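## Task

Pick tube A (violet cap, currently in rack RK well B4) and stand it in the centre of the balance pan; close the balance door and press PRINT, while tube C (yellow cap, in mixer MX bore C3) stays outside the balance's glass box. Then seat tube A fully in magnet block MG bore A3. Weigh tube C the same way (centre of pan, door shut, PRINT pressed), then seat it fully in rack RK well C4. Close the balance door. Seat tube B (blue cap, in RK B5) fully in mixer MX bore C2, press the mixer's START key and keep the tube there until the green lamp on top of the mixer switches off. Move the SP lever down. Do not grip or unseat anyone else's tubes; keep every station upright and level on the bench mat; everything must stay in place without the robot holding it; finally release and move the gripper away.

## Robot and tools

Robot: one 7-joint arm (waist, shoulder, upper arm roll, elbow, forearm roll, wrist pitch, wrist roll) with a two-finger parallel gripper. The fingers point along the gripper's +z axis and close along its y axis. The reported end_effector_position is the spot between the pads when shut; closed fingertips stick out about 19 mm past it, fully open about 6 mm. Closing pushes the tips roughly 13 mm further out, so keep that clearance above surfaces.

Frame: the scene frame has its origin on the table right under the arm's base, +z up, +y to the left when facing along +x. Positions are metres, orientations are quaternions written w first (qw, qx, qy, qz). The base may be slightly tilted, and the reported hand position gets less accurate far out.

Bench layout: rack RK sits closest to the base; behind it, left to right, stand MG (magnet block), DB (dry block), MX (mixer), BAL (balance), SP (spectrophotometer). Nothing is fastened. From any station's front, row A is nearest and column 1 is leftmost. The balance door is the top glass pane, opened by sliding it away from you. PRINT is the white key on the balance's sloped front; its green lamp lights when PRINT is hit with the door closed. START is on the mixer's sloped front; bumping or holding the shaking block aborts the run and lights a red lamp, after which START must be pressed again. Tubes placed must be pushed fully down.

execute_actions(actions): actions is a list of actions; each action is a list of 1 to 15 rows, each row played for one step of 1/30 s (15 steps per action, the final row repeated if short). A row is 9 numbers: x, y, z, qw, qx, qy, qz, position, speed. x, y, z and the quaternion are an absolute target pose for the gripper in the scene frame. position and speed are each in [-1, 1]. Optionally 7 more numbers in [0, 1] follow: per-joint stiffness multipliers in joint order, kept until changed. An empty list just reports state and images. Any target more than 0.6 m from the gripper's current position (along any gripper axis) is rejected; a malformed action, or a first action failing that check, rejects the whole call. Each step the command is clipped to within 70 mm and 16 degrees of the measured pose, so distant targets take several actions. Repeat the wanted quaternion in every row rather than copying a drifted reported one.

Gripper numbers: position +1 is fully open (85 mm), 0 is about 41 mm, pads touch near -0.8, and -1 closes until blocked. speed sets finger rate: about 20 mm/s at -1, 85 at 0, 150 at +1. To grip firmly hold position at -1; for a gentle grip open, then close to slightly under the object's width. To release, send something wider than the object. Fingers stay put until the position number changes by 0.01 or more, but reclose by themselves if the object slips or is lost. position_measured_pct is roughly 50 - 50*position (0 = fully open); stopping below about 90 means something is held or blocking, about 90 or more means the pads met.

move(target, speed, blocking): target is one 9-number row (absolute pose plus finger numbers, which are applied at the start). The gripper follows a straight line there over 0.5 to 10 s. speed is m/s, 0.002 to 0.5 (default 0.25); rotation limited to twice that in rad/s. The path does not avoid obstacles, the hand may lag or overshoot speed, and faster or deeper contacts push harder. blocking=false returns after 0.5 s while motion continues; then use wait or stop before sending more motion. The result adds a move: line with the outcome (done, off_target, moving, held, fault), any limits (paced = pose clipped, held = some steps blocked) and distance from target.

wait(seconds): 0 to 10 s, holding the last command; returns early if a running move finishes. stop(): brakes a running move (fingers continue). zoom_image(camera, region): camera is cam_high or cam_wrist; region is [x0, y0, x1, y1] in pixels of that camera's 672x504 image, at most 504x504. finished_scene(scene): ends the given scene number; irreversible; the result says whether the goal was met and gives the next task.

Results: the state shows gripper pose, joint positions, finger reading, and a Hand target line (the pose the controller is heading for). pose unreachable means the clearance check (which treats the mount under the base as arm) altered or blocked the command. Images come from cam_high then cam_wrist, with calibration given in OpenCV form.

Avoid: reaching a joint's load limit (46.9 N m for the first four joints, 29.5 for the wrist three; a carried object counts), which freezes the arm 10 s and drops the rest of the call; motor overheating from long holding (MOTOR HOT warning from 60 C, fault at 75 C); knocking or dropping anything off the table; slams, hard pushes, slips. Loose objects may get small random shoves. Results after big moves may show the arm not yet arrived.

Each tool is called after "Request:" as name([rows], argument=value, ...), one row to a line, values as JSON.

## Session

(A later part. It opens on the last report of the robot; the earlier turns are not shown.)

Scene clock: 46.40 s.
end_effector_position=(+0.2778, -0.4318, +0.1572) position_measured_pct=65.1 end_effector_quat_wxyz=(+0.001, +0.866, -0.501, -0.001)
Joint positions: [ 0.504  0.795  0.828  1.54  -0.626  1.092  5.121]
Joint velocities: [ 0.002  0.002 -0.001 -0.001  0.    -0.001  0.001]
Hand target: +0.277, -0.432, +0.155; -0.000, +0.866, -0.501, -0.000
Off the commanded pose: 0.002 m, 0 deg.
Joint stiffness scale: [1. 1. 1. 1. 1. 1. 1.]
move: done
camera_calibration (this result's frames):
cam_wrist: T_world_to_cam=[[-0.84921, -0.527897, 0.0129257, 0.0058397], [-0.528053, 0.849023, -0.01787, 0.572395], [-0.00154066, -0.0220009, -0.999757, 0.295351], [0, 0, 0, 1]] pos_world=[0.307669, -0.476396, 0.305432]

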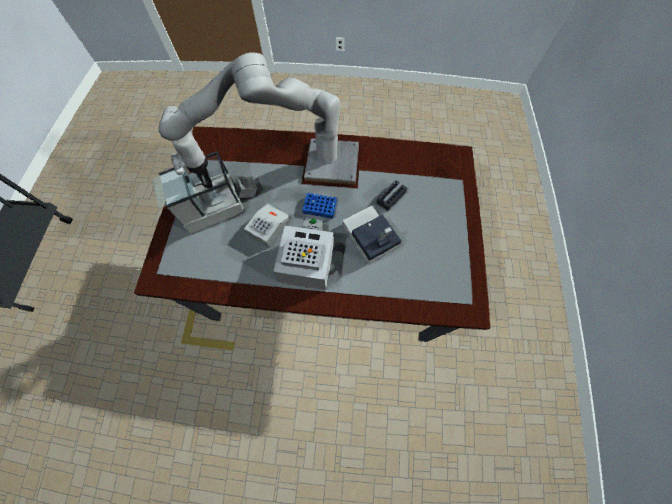

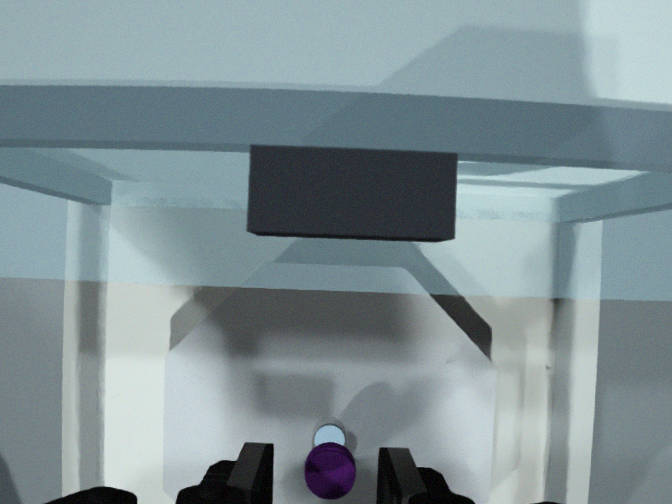

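Request:
move(target=[0.2772,-0.4338,0.131,0,0.8656,-0.5008,0,-0.3,0], speed=0.06)

Request:
execute_actions([
  [[0.2772,-0.4338,0.131,0,0.8656,-0.5008,0,-1,-0.3]],
])

Scene clock: 47.67 s.
end_effector_position=(+0.2777, -0.4331, +0.1332) position_measured_pct=65.1 end_effector_quat_wxyz=(+0.001, +0.866, -0.501, -0.001)
Joint positions: [ 0.518  0.828  0.802  1.562 -0.652  1.041  5.141]
Joint velocities: [ 0.004  0.002 -0.003 -0.001  0.001 -0.001  0.   ]
Hand target: +0.277, -0.434, +0.131; -0.000, +0.866, -0.501, -0.000
Off the commanded pose: 0.002 m, 0 deg.
Joint stiffness scale: [1. 1. 1. 1. 1. 1. 1.]
move: done
camera_calibration (this result's frames):
cam_wrist: T_world_to_cam=[[-0.8491, -0.528078, 0.012766, 0.00524522], [-0.52823, 0.848913, -0.0178868, 0.573085], [-0.00139155, -0.0219311, -0.999759, 0.271282], [0, 0, 0, 1]] pos_world=[0.307552, -0.47778, 0.2814]

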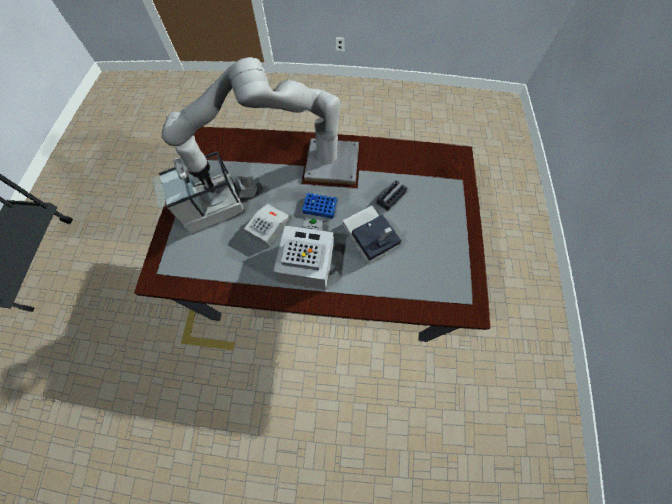

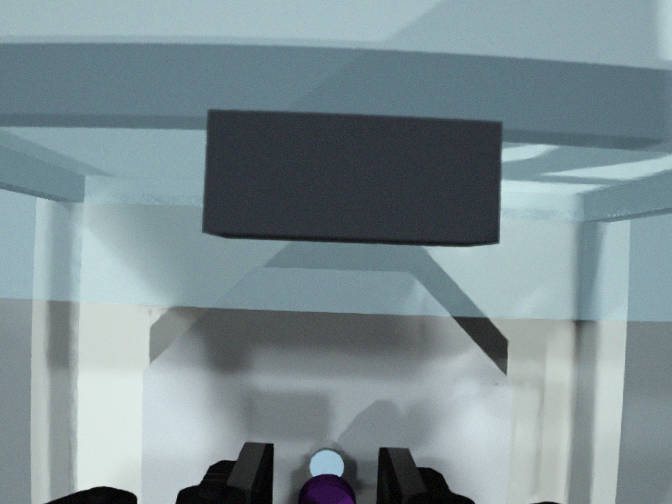

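Scene clock: 48.17 s.
end_effector_position=(+0.2775, -0.4332, +0.1330) position_measured_pct=83.3 end_effector_quat_wxyz=(+0.001, +0.866, -0.501, -0.001)
Joint positions: [ 0.519  0.828  0.802  1.562 -0.652  1.041  5.141]
Joint velocities: [-0.001 -0.     0.    -0.     0.     0.     0.   ]
Hand target: +0.277, -0.434, +0.131; +0.000, +0.866, -0.501, -0.000
Off the commanded pose: 0.002 m, 0 deg.
Joint stiffness scale: [1. 1. 1. 1. 1. 1. 1.]
camera_calibration (this result's frames):
cam_wrist: T_world_to_cam=[[-0.849294, -0.527764, 0.0128388, 0.0052175], [-0.527917, 0.849114, -0.0175444, 0.572985], [-0.00164234, -0.0216782, -0.999764, 0.271254], [0, 0, 0, 1]] pos_world=[0.307365, -0.477896, 0.281175]

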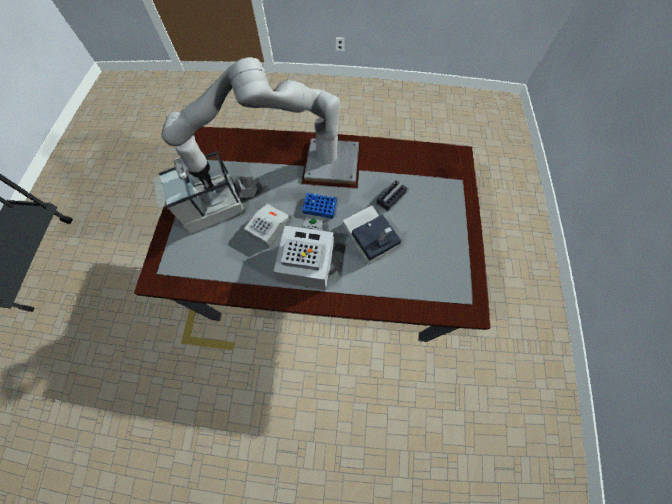

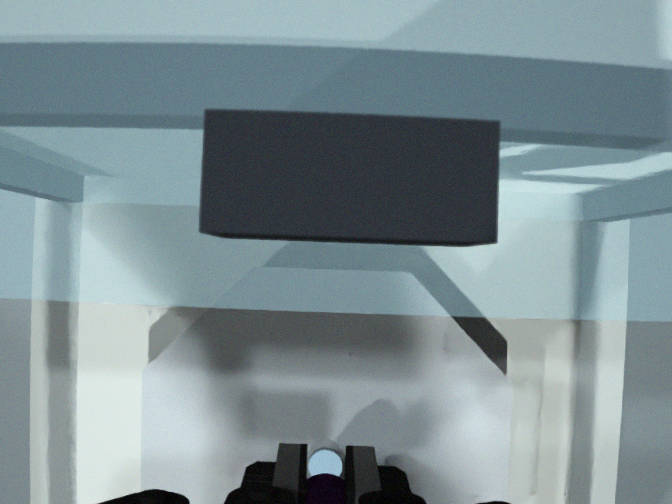

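Request:
move(target=[0.2772,-0.4338,0.30,0,0.8656,-0.5008,0,-1,0], speed=0.25)

Request:
move(target=[0.33,-0.05,0.29,0,1,0,0,-1,0], speed=0.5)

Request:
move(target=[0.18,0.28,0.17,0,0.887,0.4617,0,-1,0], speed=0.5)

Scene clock: 50.03 s.
end_effector_position=(+0.2790, -0.4345, +0.2976) position_measured_pct=83.3 end_effector_quat_wxyz=(-0.001, +0.867, -0.499, +0.001)
Joint positions: [ 0.491  0.659  0.922  1.287 -0.512  1.437  5.019]
Joint velocities: [ 0.003 -0.001  0.001 -0.002 -0.     0.002  0.   ]
Hand target: +0.277, -0.434, +0.300; +0.000, +0.865, -0.501, +0.000
Off the commanded pose: 0.003 m, 0 deg.
Joint stiffness scale: [1. 1. 1. 1. 1. 1. 1.]
move: done
camera_calibration (this result's frames):
cam_wrist: T_world_to_cam=[[-0.847057, -0.531437, 0.00834384, 0.0028268], [-0.531489, 0.846815, -0.0206063, 0.578655], [0.00388528, -0.0218894, -0.999753, 0.434195], [0, 0, 0, 1]] pos_world=[0.308256, -0.479007, 0.445988]

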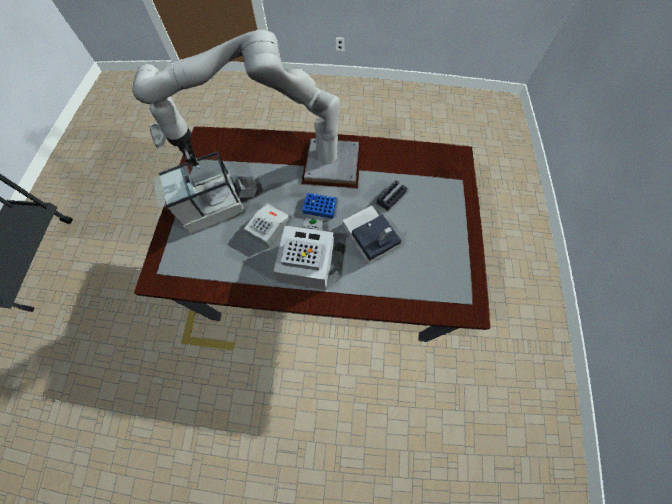

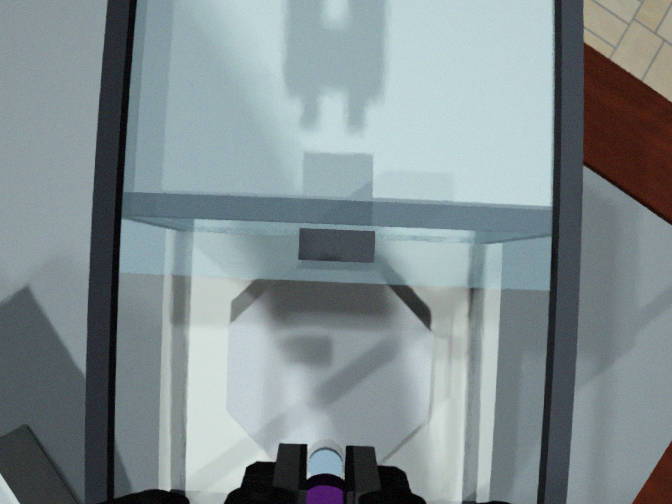

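Scene clock: 51.67 s.
end_effector_position=(+0.3289, -0.0527, +0.2899) position_measured_pct=83.3 end_effector_quat_wxyz=(+0.001, +1.000, -0.001, -0.004)
Joint positions: [-0.388  0.128  0.556  1.888 -0.068  1.158  4.882]
Joint velocities: [-0.01  -0.004  0.     0.     0.001 -0.     0.001]
Hand target: +0.331, -0.052, +0.290; +0.003, +1.000, +0.001, -0.001
Off the commanded pose: 0.003 m, 0 deg.
Joint stiffness scale: [1. 1. 1. 1. 1. 1. 1.]
move: done
camera_calibration (this result's frames):
cam_wrist: T_world_to_cam=[[0.0326625, -0.999378, 0.0133039, -0.0673867], [-0.999391, -0.0328205, -0.011837, 0.386726], [0.0122663, -0.0129091, -0.999841, 0.432368], [0, 0, 0, 1]] pos_world=[0.383388, -0.0490708, 0.437773]

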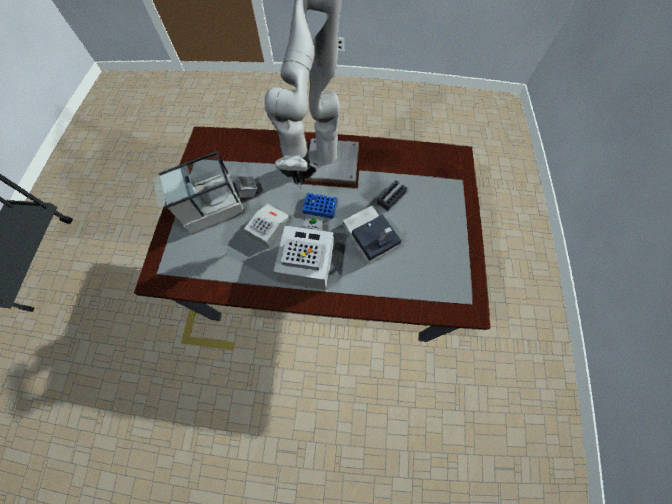

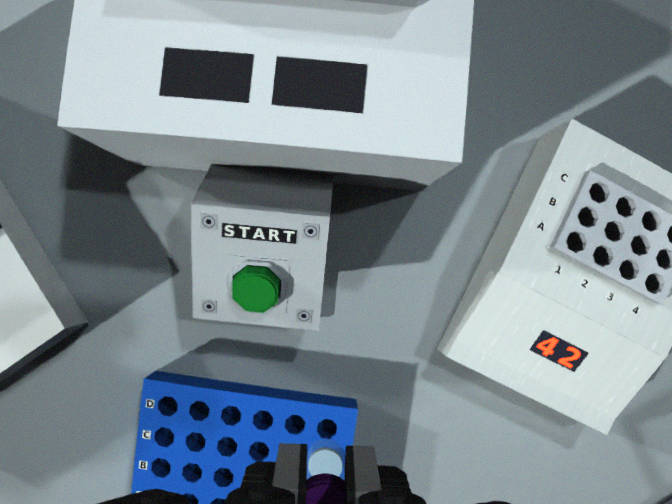

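Scene clock: 53.33 s.
end_effector_position=(+0.1813, +0.2754, +0.1704) position_measured_pct=83.3 end_effector_quat_wxyz=(+0.004, +0.887, +0.461, -0.002)
Joint positions: [-0.93   0.295 -0.136  2.11   0.057  0.749  4.547]
Joint velocities: [-0.008  0.005 -0.001 -0.     0.     0.     0.   ]
Hand target: +0.182, +0.279, +0.170; +0.003, +0.887, +0.462, +0.002
Off the commanded pose: 0.005 m, 0 deg.
Joint stiffness scale: [1. 1. 1. 1. 1. 1. 1.]
move: off_target
camera_calibration (this result's frames):
cam_wrist: T_world_to_cam=[[0.837219, -0.546658, 0.0151287, -0.00393806], [-0.54651, -0.837352, -0.0129852, 0.388239], [0.0197665, 0.00260348, -0.999801, 0.313274], [0, 0, 0, 1]] pos_world=[0.209281, 0.322124, 0.318312]

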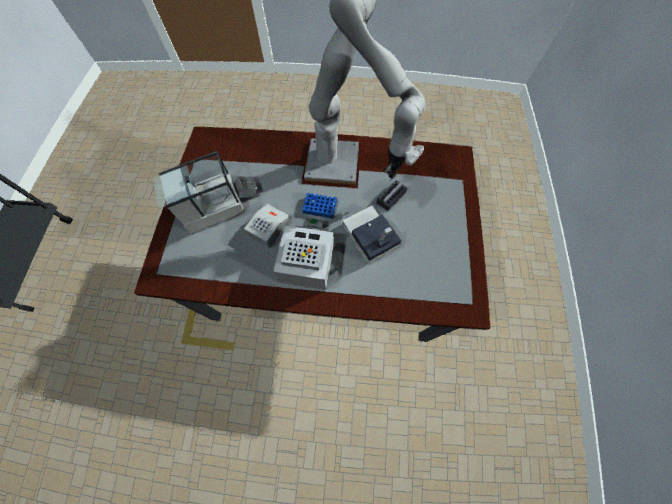

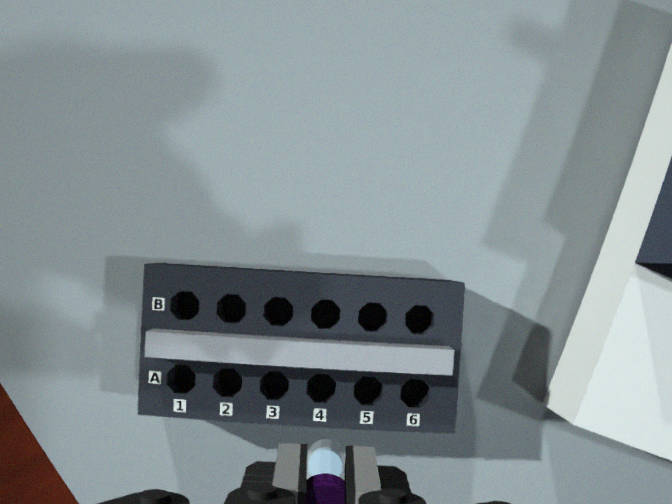

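Request:
move(target=[0.1651,0.2915,0.097,0,0.893,0.450,0,-1,0], speed=0.15)

Scene clock: 55.50 s.
end_effector_position=(+0.1649, +0.2918, +0.0985) position_measured_pct=83.3 end_effector_quat_wxyz=(-0.001, +0.893, +0.450, -0.001)
Joint positions: [-1.005  0.467 -0.127  2.187  0.104  0.495  4.416]
Joint velocities: [-0.006  0.006  0.005 -0.    -0.001 -0.001  0.   ]
Hand target: +0.165, +0.291, +0.097; -0.000, +0.893, +0.450, -0.000
Off the commanded pose: 0.002 m, 0 deg.
Joint stiffness scale: [1. 1. 1. 1. 1. 1. 1.]
move: done
camera_calibration (this result's frames):
cam_wrist: T_world_to_cam=[[0.823841, -0.56677, 0.00762954, 0.0287125], [-0.566573, -0.823804, -0.018512, 0.391984], [0.0167773, 0.0109282, -0.9998, 0.239733], [0, 0, 0, 1]] pos_world=[0.194411, 0.336572, 0.246723]

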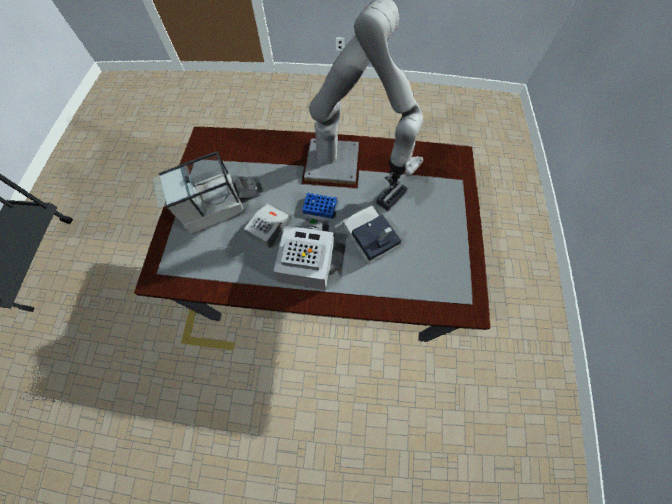

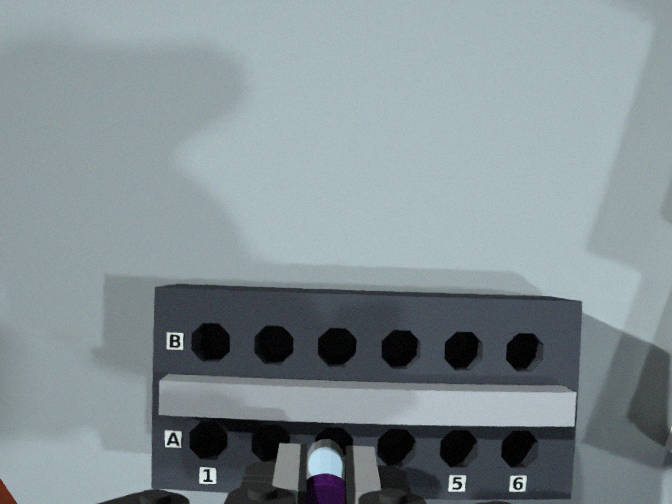

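Request:
zoom_image(camera="cam_wrist", region=[180, 380, 480, 504])

Region (180, 380, 480, 504) of cam_wrist's 672x504 image, scaled by 1.680; it fills the top 208 rows of this view, and the rest is white.

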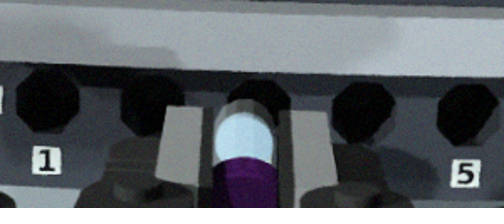

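Request:
move(target=[0.1673,0.2900,0.090,0,0.893,0.450,0,-1,0], speed=0.04)

Request:
zoom_image(camera="cam_wrist", region=[180, 380, 480, 504])

Scene clock: 57.20 s.
end_effector_position=(+0.1663, +0.2910, +0.0913) position_measured_pct=83.3 end_effector_quat_wxyz=(-0.001, +0.893, +0.449, -0.001)
Joint positions: [-1.005  0.485 -0.12   2.194  0.107  0.47   4.416]
Joint velocities: [-0.001  0.005  0.003  0.001  0.    -0.001 -0.   ]
Hand target: +0.167, +0.290, +0.090; -0.000, +0.893, +0.450, -0.000
Off the commanded pose: 0.002 m, 0 deg.
Joint stiffness scale: [1. 1. 1. 1. 1. 1. 1.]
move: done
camera_calibration (this result's frames):
cam_wrist: T_world_to_cam=[[0.8225, -0.568712, 0.00770899, 0.0279029], [-0.568519, -0.822468, -0.0182261, 0.391844], [0.0167058, 0.0106082, -0.999804, 0.232626], [0, 0, 0, 1]] pos_world=[0.195934, 0.33568, 0.239507]

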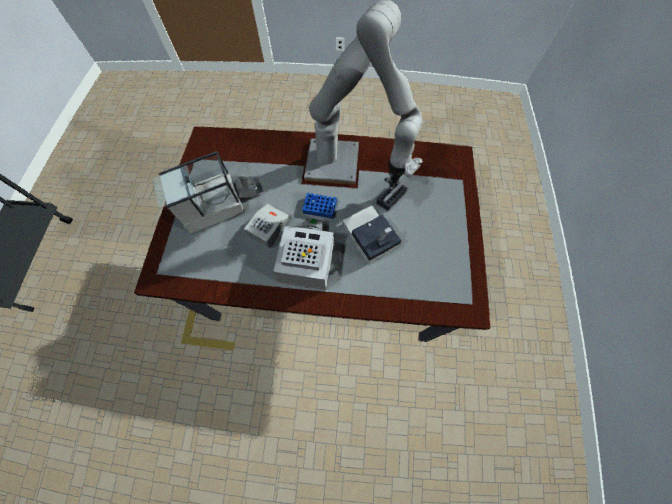

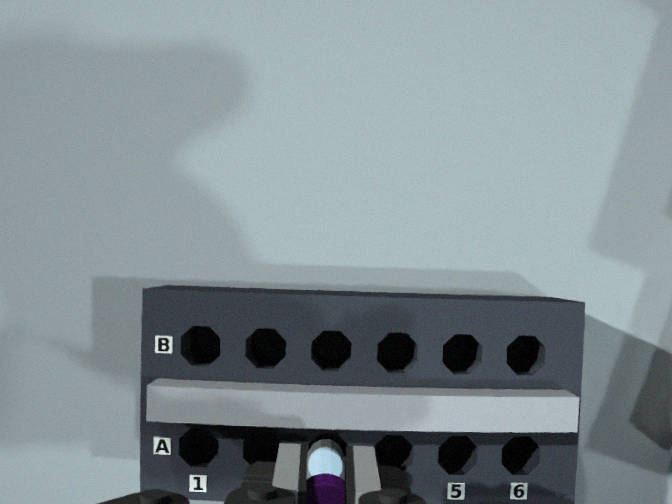

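Region (180, 380, 480, 504) of cam_wrist's 672x504 image, scaled by 1.680; it fills the top 208 rows of this view, and the rest is white.

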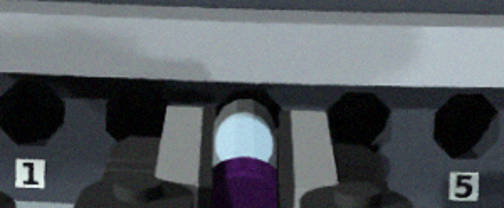

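Request:
move(target=[0.1680,0.2895,0.073,0,0.893,0.450,0,-1,0], speed=0.04)

Scene clock: 58.53 s.
end_effector_position=(+0.1680, +0.2909, +0.0746) position_measured_pct=83.3 end_effector_quat_wxyz=(-0.002, +0.893, +0.450, +0.000)
Joint positions: [-1.014  0.529 -0.105  2.208  0.114  0.409  4.416]
Joint velocities: [-0.004  0.007  0.002  0.     0.    -0.004  0.   ]
Hand target: +0.168, +0.289, +0.073; -0.000, +0.893, +0.450, -0.000
Off the commanded pose: 0.002 m, 0 deg.
Joint stiffness scale: [1. 1. 1. 1. 1. 1. 1.]
move: done
camera_calibration (this result's frames):
cam_wrist: T_world_to_cam=[[0.823345, -0.567493, 0.00738492, 0.0261289], [-0.567255, -0.823273, -0.0210255, 0.392723], [0.0180117, 0.0131221, -0.999752, 0.214908], [0, 0, 0, 1]] pos_world=[0.19739, 0.335326, 0.222919]

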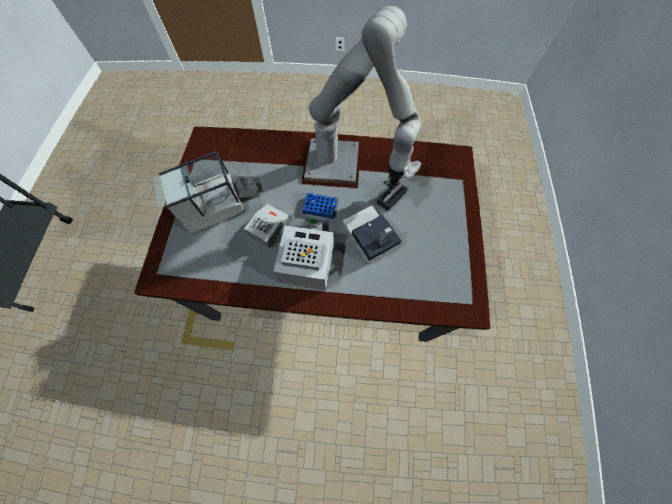

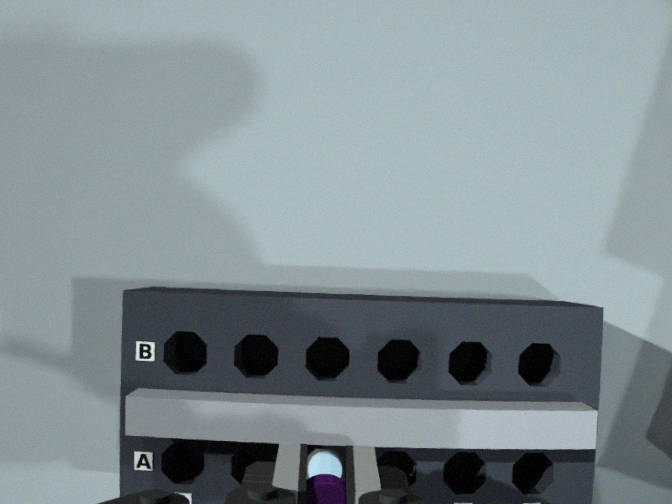

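Request:
execute_actions([
  [[0.1680,0.2895,0.073,0,0.893,0.450,0,-0.4,0]],
])

Request:
move(target=[0.1658,0.2868,0.100,0,0.893,0.450,0,-0.4,0], speed=0.1)

Request:
execute_actions([
  [[0.1658,0.2868,0.100,0,0.893,0.450,0,-1,0.5]],
])

Scene clock: 59.40 s.
end_effector_position=(+0.1682, +0.2905, +0.0740) position_measured_pct=69.8 end_effector_quat_wxyz=(-0.001, +0.893, +0.450, -0.000)
Joint positions: [-1.014  0.531 -0.103  2.208  0.114  0.409  4.416]
Joint velocities: [-0.001  0.     0.001  0.001 -0.001 -0.    -0.001]
Hand target: +0.168, +0.289, +0.073; -0.000, +0.893, +0.450, -0.000
Off the commanded pose: 0.001 m, 0 deg.
Joint stiffness scale: [1. 1. 1. 1. 1. 1. 1.]
camera_calibration (this result's frames):
cam_wrist: T_world_to_cam=[[0.823027, -0.567944, 0.00810185, 0.0259051], [-0.567719, -0.822984, -0.019832, 0.392336], [0.0179312, 0.0117227, -0.99977, 0.214806], [0, 0, 0, 1]] pos_world=[0.197564, 0.335081, 0.222328]

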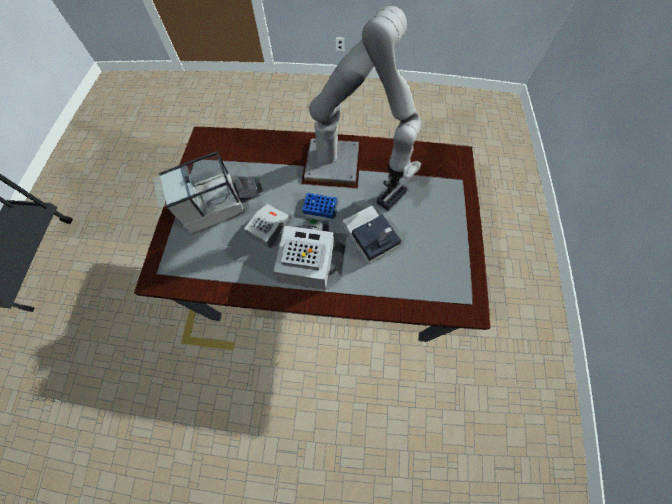

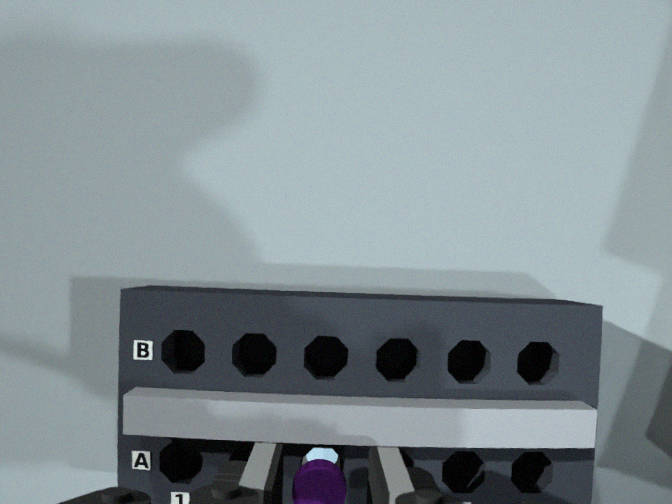

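Scene clock: 60.27 s.
end_effector_position=(+0.1660, +0.2864, +0.0987) position_measured_pct=69.8 end_effector_quat_wxyz=(+0.001, +0.893, +0.450, +0.001)
Joint positions: [-1.007  0.46  -0.117  2.202  0.107  0.487  4.418]
Joint velocities: [ 0.004 -0.005 -0.003  0.002  0.     0.001  0.001]
Hand target: +0.166, +0.287, +0.100; +0.000, +0.893, +0.450, +0.000
Off the commanded pose: 0.001 m, 0 deg.
Joint stiffness scale: [1. 1. 1. 1. 1. 1. 1.]
move: done
camera_calibration (this result's frames):
cam_wrist: T_world_to_cam=[[0.823504, -0.567154, 0.0133051, 0.0243164], [-0.566871, -0.823563, -0.0200377, 0.388243], [0.0223221, 0.00895889, -0.999711, 0.239597], [0, 0, 0, 1]] pos_world=[0.194711, 0.331388, 0.246984]

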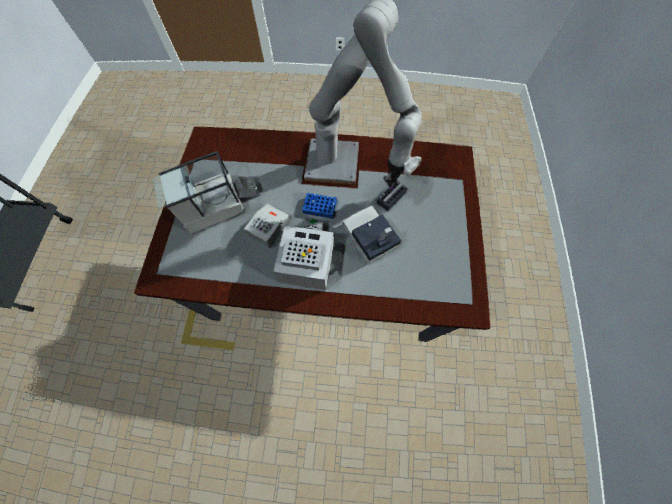

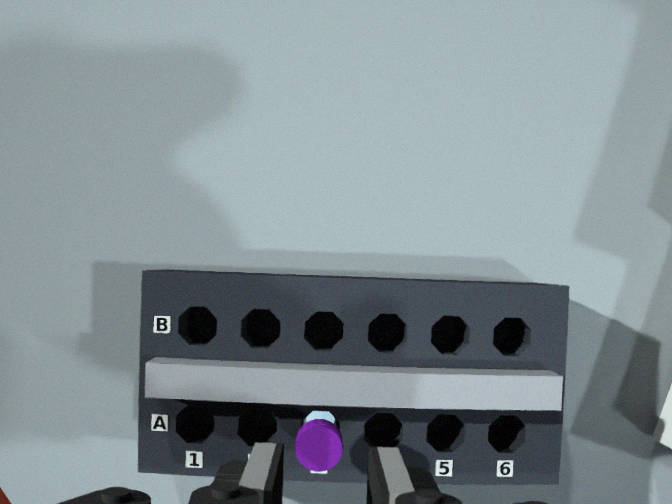

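Scene clock: 60.77 s.
end_effector_position=(+0.1660, +0.2865, +0.0989) position_measured_pct=91.7 end_effector_quat_wxyz=(+0.001, +0.893, +0.450, +0.001)
Joint positions: [-1.006  0.459 -0.119  2.202  0.107  0.487  4.418]
Joint velocities: [ 0.001 -0.    -0.001 -0.    -0.    -0.    -0.   ]
Hand target: +0.166, +0.287, +0.100; +0.000, +0.893, +0.450, +0.000
Off the commanded pose: 0.001 m, 0 deg.
Joint stiffness scale: [1. 1. 1. 1. 1. 1. 1.]
camera_calibration (this result's frames):
cam_wrist: T_world_to_cam=[[0.823433, -0.56727, 0.0127713, 0.024476], [-0.566979, -0.823474, -0.0206186, 0.388395], [0.0222131, 0.00973698, -0.999706, 0.239664], [0, 0, 0, 1]] pos_world=[0.194733, 0.331384, 0.247289]

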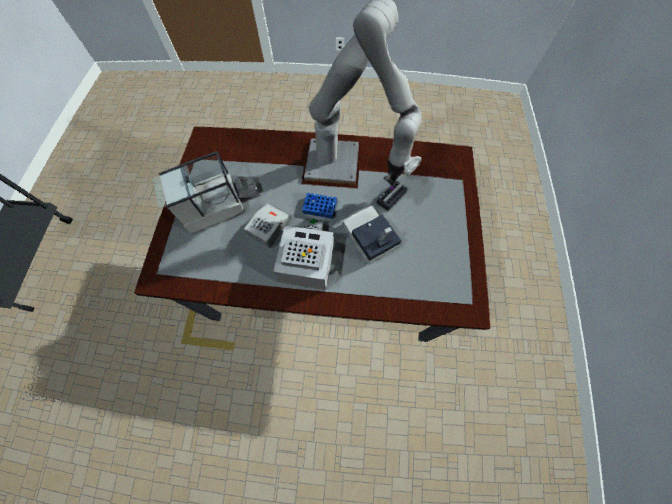

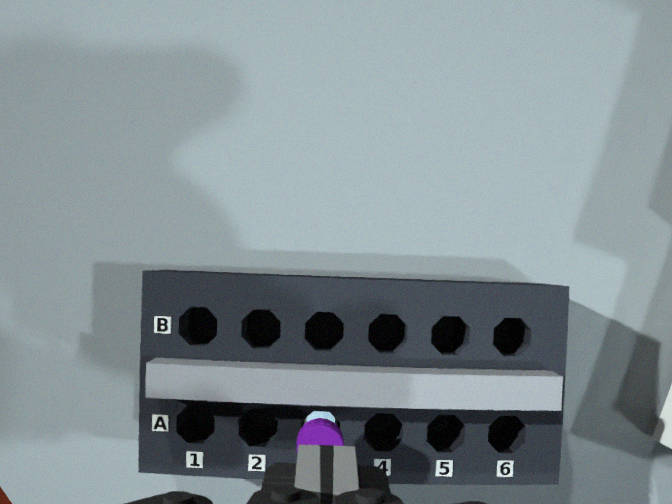

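Request:
move(target=[0.1645,0.2878,0.082,0,0.893,0.450,0,-1,0], speed=0.08)

Request:
move(target=[0.1645,0.2878,0.069,0,0.893,0.450,0,-1,0], speed=0.02)

Scene clock: 61.93 s.
end_effector_position=(+0.1645, +0.2883, +0.0833) position_measured_pct=91.7 end_effector_quat_wxyz=(-0.001, +0.893, +0.450, -0.001)
Joint positions: [-1.015  0.502 -0.11   2.211  0.109  0.436  4.414]
Joint velocities: [-0.006  0.006  0.004  0.002  0.    -0.001  0.   ]
Hand target: +0.164, +0.288, +0.082; -0.000, +0.893, +0.450, -0.000
Off the commanded pose: 0.001 m, 0 deg.
Joint stiffness scale: [1. 1. 1. 1. 1. 1. 1.]
move: done
camera_calibration (this result's frames):
cam_wrist: T_world_to_cam=[[0.823577, -0.567144, 0.00824234, 0.0272132], [-0.56694, -0.82355, -0.0185438, 0.388544], [0.017305, 0.0105994, -0.999794, 0.224607], [0, 0, 0, 1]] pos_world=[0.193982, 0.333039, 0.231541]

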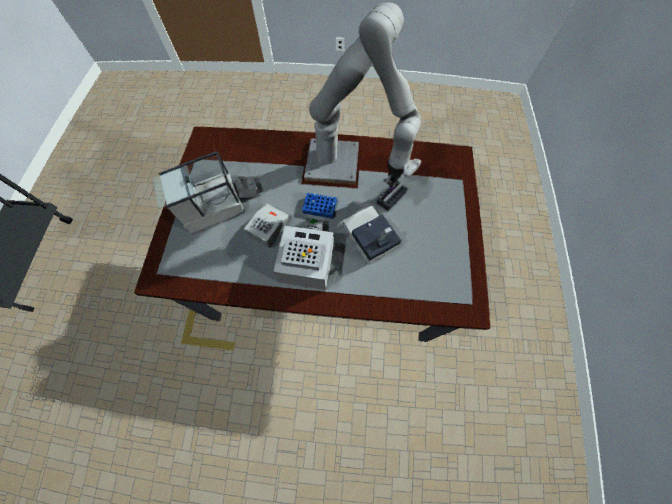

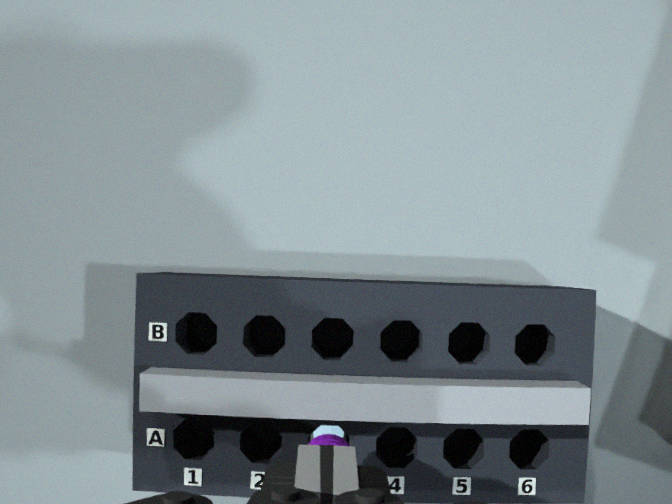

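Scene clock: 62.87 s.
end_effector_position=(+0.1657, +0.2902, +0.0763) position_measured_pct=91.7 end_effector_quat_wxyz=(-0.003, +0.893, +0.450, +0.003)
Joint positions: [-1.026  0.52  -0.097  2.218  0.109  0.401  4.414]
Joint velocities: [-0.005 -0.     0.005  0.     0.     0.    -0.   ]
Hand target: +0.164, +0.288, +0.069; -0.000, +0.893, +0.450, -0.000
Off the commanded pose: 0.008 m, 0 deg.
Joint stiffness scale: [1. 1. 1. 1. 1. 1. 1.]
move: off_target
camera_calibration (this result's frames):
cam_wrist: T_world_to_cam=[[0.82348, -0.567284, 0.00838438, 0.0274922], [-0.566903, -0.82333, -0.0273573, 0.391294], [0.0224225, 0.0177751, -0.999591, 0.214651], [0, 0, 0, 1]] pos_world=[0.194373, 0.333944, 0.225037]

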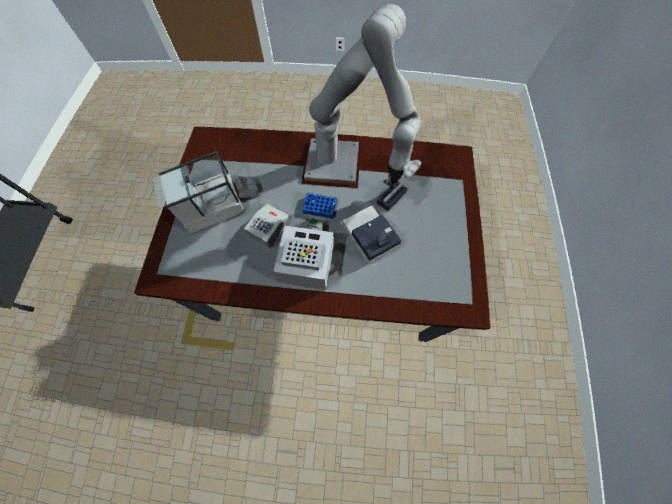

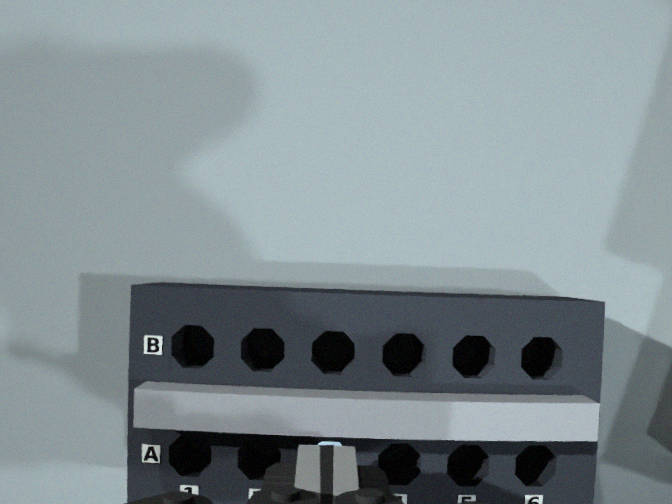

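Request:
move(target=[0.20,0.24,0.26,0,0.95,0.312,0,-0.3,0], speed=0.35)

Request:
move(target=[0.49,-0.01,0.30,0,0.999,-0.0436,0,-0.3,0], speed=0.5)

Scene clock: 64.47 s.
end_effector_position=(+0.1997, +0.2412, +0.2580) position_measured_pct=65.1 end_effector_quat_wxyz=(+0.002, +0.948, +0.318, +0.001)
Joint positions: [-0.92   0.105 -0.016  2.003  0.002  1.037  4.403]
Joint velocities: [ 0.001 -0.006  0.001 -0.001  0.     0.001 -0.   ]
Hand target: +0.200, +0.240, +0.260; +0.000, +0.950, +0.311, +0.000
Off the commanded pose: 0.002 m, 1 deg.
Joint stiffness scale: [1. 1. 1. 1. 1. 1. 1.]
move: done
camera_calibration (this result's frames):
cam_wrist: T_world_to_cam=[[0.630487, -0.776059, 0.0148002, 0.0573484], [-0.775798, -0.630659, -0.0201734, 0.368574], [0.0249896, 0.00123706, -0.999687, 0.39982], [0, 0, 0, 1]] pos_world=[0.23979, 0.276456, 0.406281]

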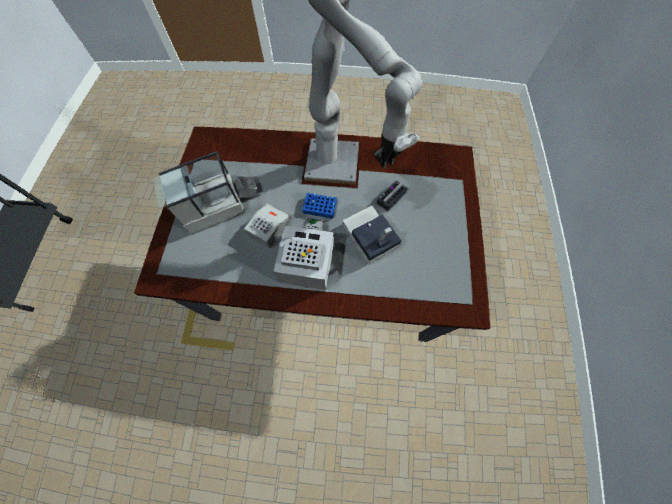

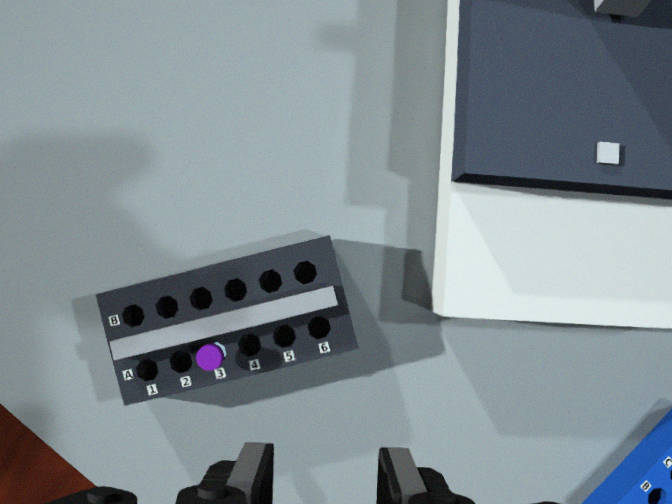

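Scene clock: 66.07 s.
end_effector_position=(+0.4886, -0.0094, +0.2999) position_measured_pct=65.1 end_effector_quat_wxyz=(+0.000, +0.999, -0.045, -0.000)
Joint positions: [-0.333  0.5    0.531  1.378 -0.251  1.337  4.805]
Joint velocities: [ 0.006  0.004 -0.001 -0.     0.     0.     0.001]
Hand target: +0.488, -0.009, +0.300; -0.002, +0.999, -0.044, -0.003
Off the commanded pose: 0.001 m, 0 deg.
Joint stiffness scale: [1. 1. 1. 1. 1. 1. 1.]
move: done
camera_calibration (this result's frames):
cam_wrist: T_world_to_cam=[[-0.0556974, -0.998387, 0.0109863, 0.014448], [-0.998289, 0.0554886, -0.0184678, 0.550177], [0.0178284, -0.0119961, -0.999769, 0.438243], [0, 0, 0, 1]] pos_world=[0.542226, -0.0108466, 0.448144]

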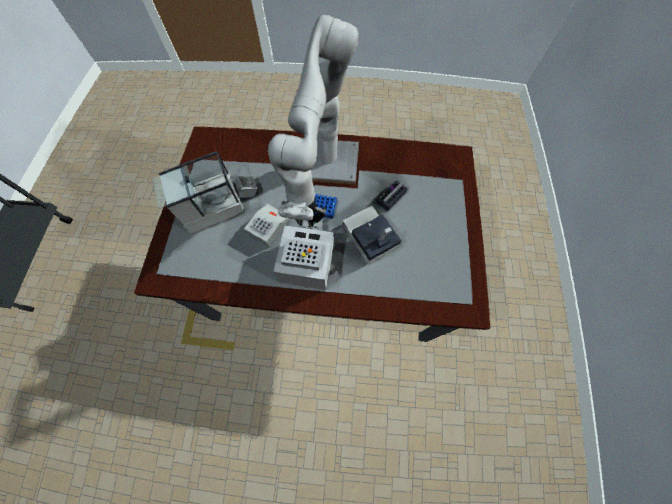

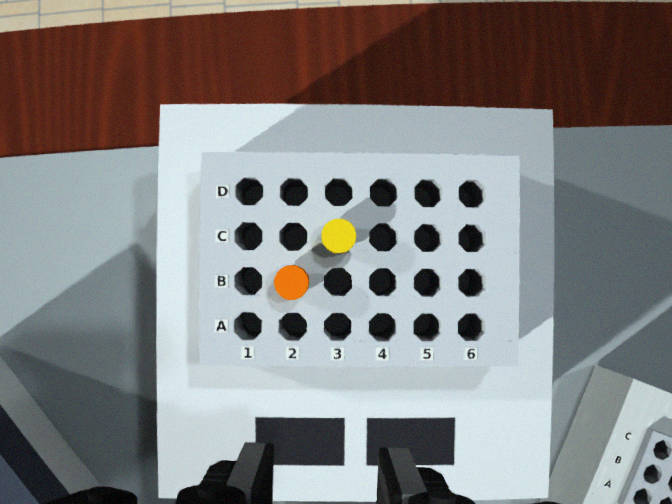

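Request:
move(target=[0.5525,-0.0185,0.232,0,0.9114,-0.4115,0,-0.3,0], speed=0.3)

Scene clock: 68.60 s.
end_effector_position=(+0.5497, -0.0164, +0.2321) position_measured_pct=65.1 end_effector_quat_wxyz=(+0.001, +0.914, -0.407, -0.003)
Joint positions: [-0.32   0.728  0.638  1.264 -0.423  1.294  4.167]
Joint velocities: [ 0.003  0.005  0.    -0.001 -0.     0.    -0.   ]
Hand target: +0.552, -0.019, +0.232; -0.000, +0.911, -0.412, -0.000
Off the commanded pose: 0.003 m, 1 deg.
Joint stiffness scale: [1. 1. 1. 1. 1. 1. 1.]
move: done
camera_calibration (this result's frames):
cam_wrist: T_world_to_cam=[[-0.719712, -0.694117, 0.0147038, 0.380702], [-0.694273, 0.719565, -0.0145724, 0.453162], [-0.000465413, -0.0206964, -0.999786, 0.379173], [0, 0, 0, 1]] pos_world=[0.58879, -0.0539796, 0.380098]

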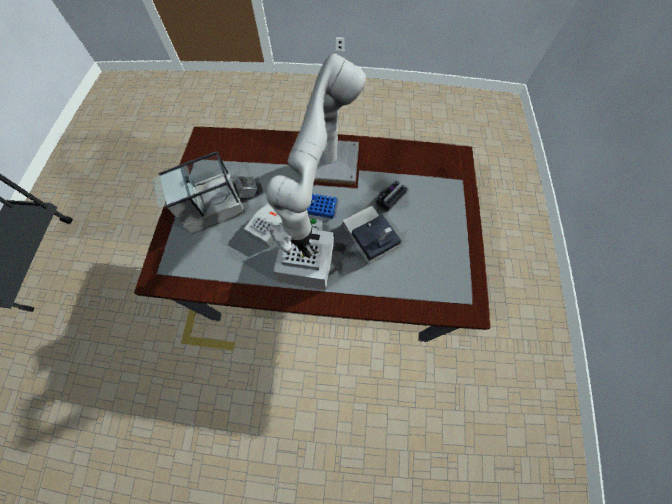

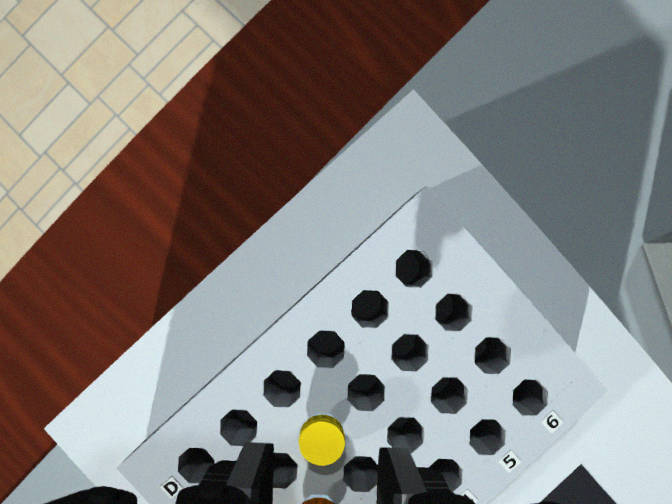

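Request:
move(target=[0.5538,-0.0195,0.207,0,0.9114,-0.4115,0,-0.3,0], speed=0.08)

Scene clock: 69.70 s.
end_effector_position=(+0.5531, -0.0194, +0.2093) position_measured_pct=65.1 end_effector_quat_wxyz=(+0.002, +0.911, -0.412, +0.000)
Joint positions: [-0.315  0.754  0.63   1.295 -0.436  1.236  4.17 ]
Joint velocities: [ 0.001  0.003 -0.001 -0.    -0.001 -0.001  0.   ]
Hand target: +0.554, -0.019, +0.207; +0.000, +0.911, -0.411, -0.000
Off the commanded pose: 0.002 m, 0 deg.
Joint stiffness scale: [1. 1. 1. 1. 1. 1. 1.]
move: done
camera_calibration (this result's frames):
cam_wrist: T_world_to_cam=[[-0.727708, -0.685734, 0.0144771, 0.38613], [-0.685874, 0.727407, -0.0213313, 0.454271], [0.0040969, -0.0254524, -0.999668, 0.353721], [0, 0, 0, 1]] pos_world=[0.591114, -0.0566547, 0.357704]

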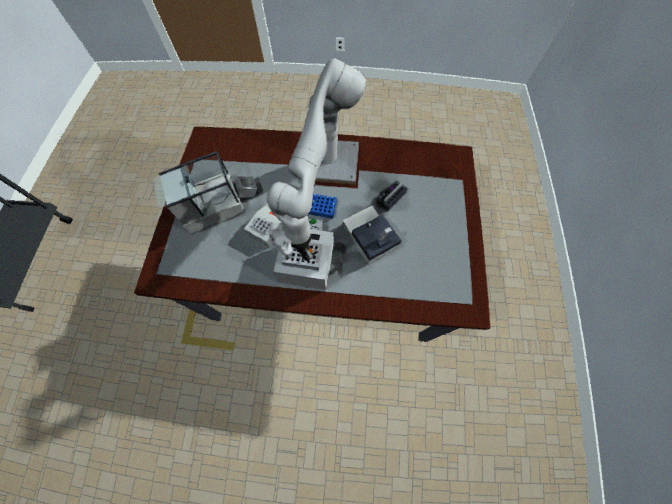

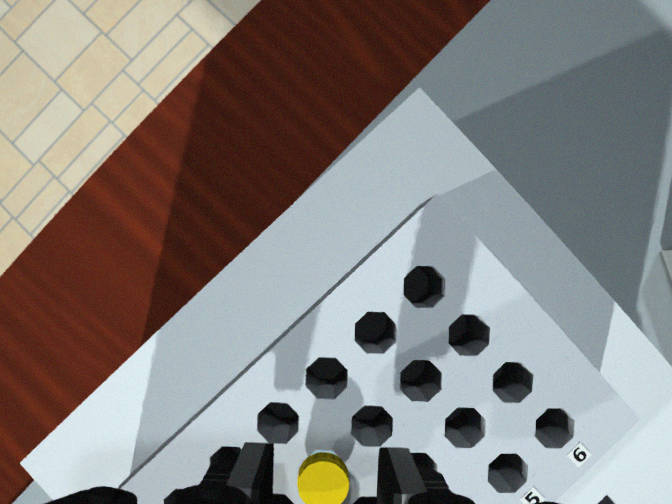

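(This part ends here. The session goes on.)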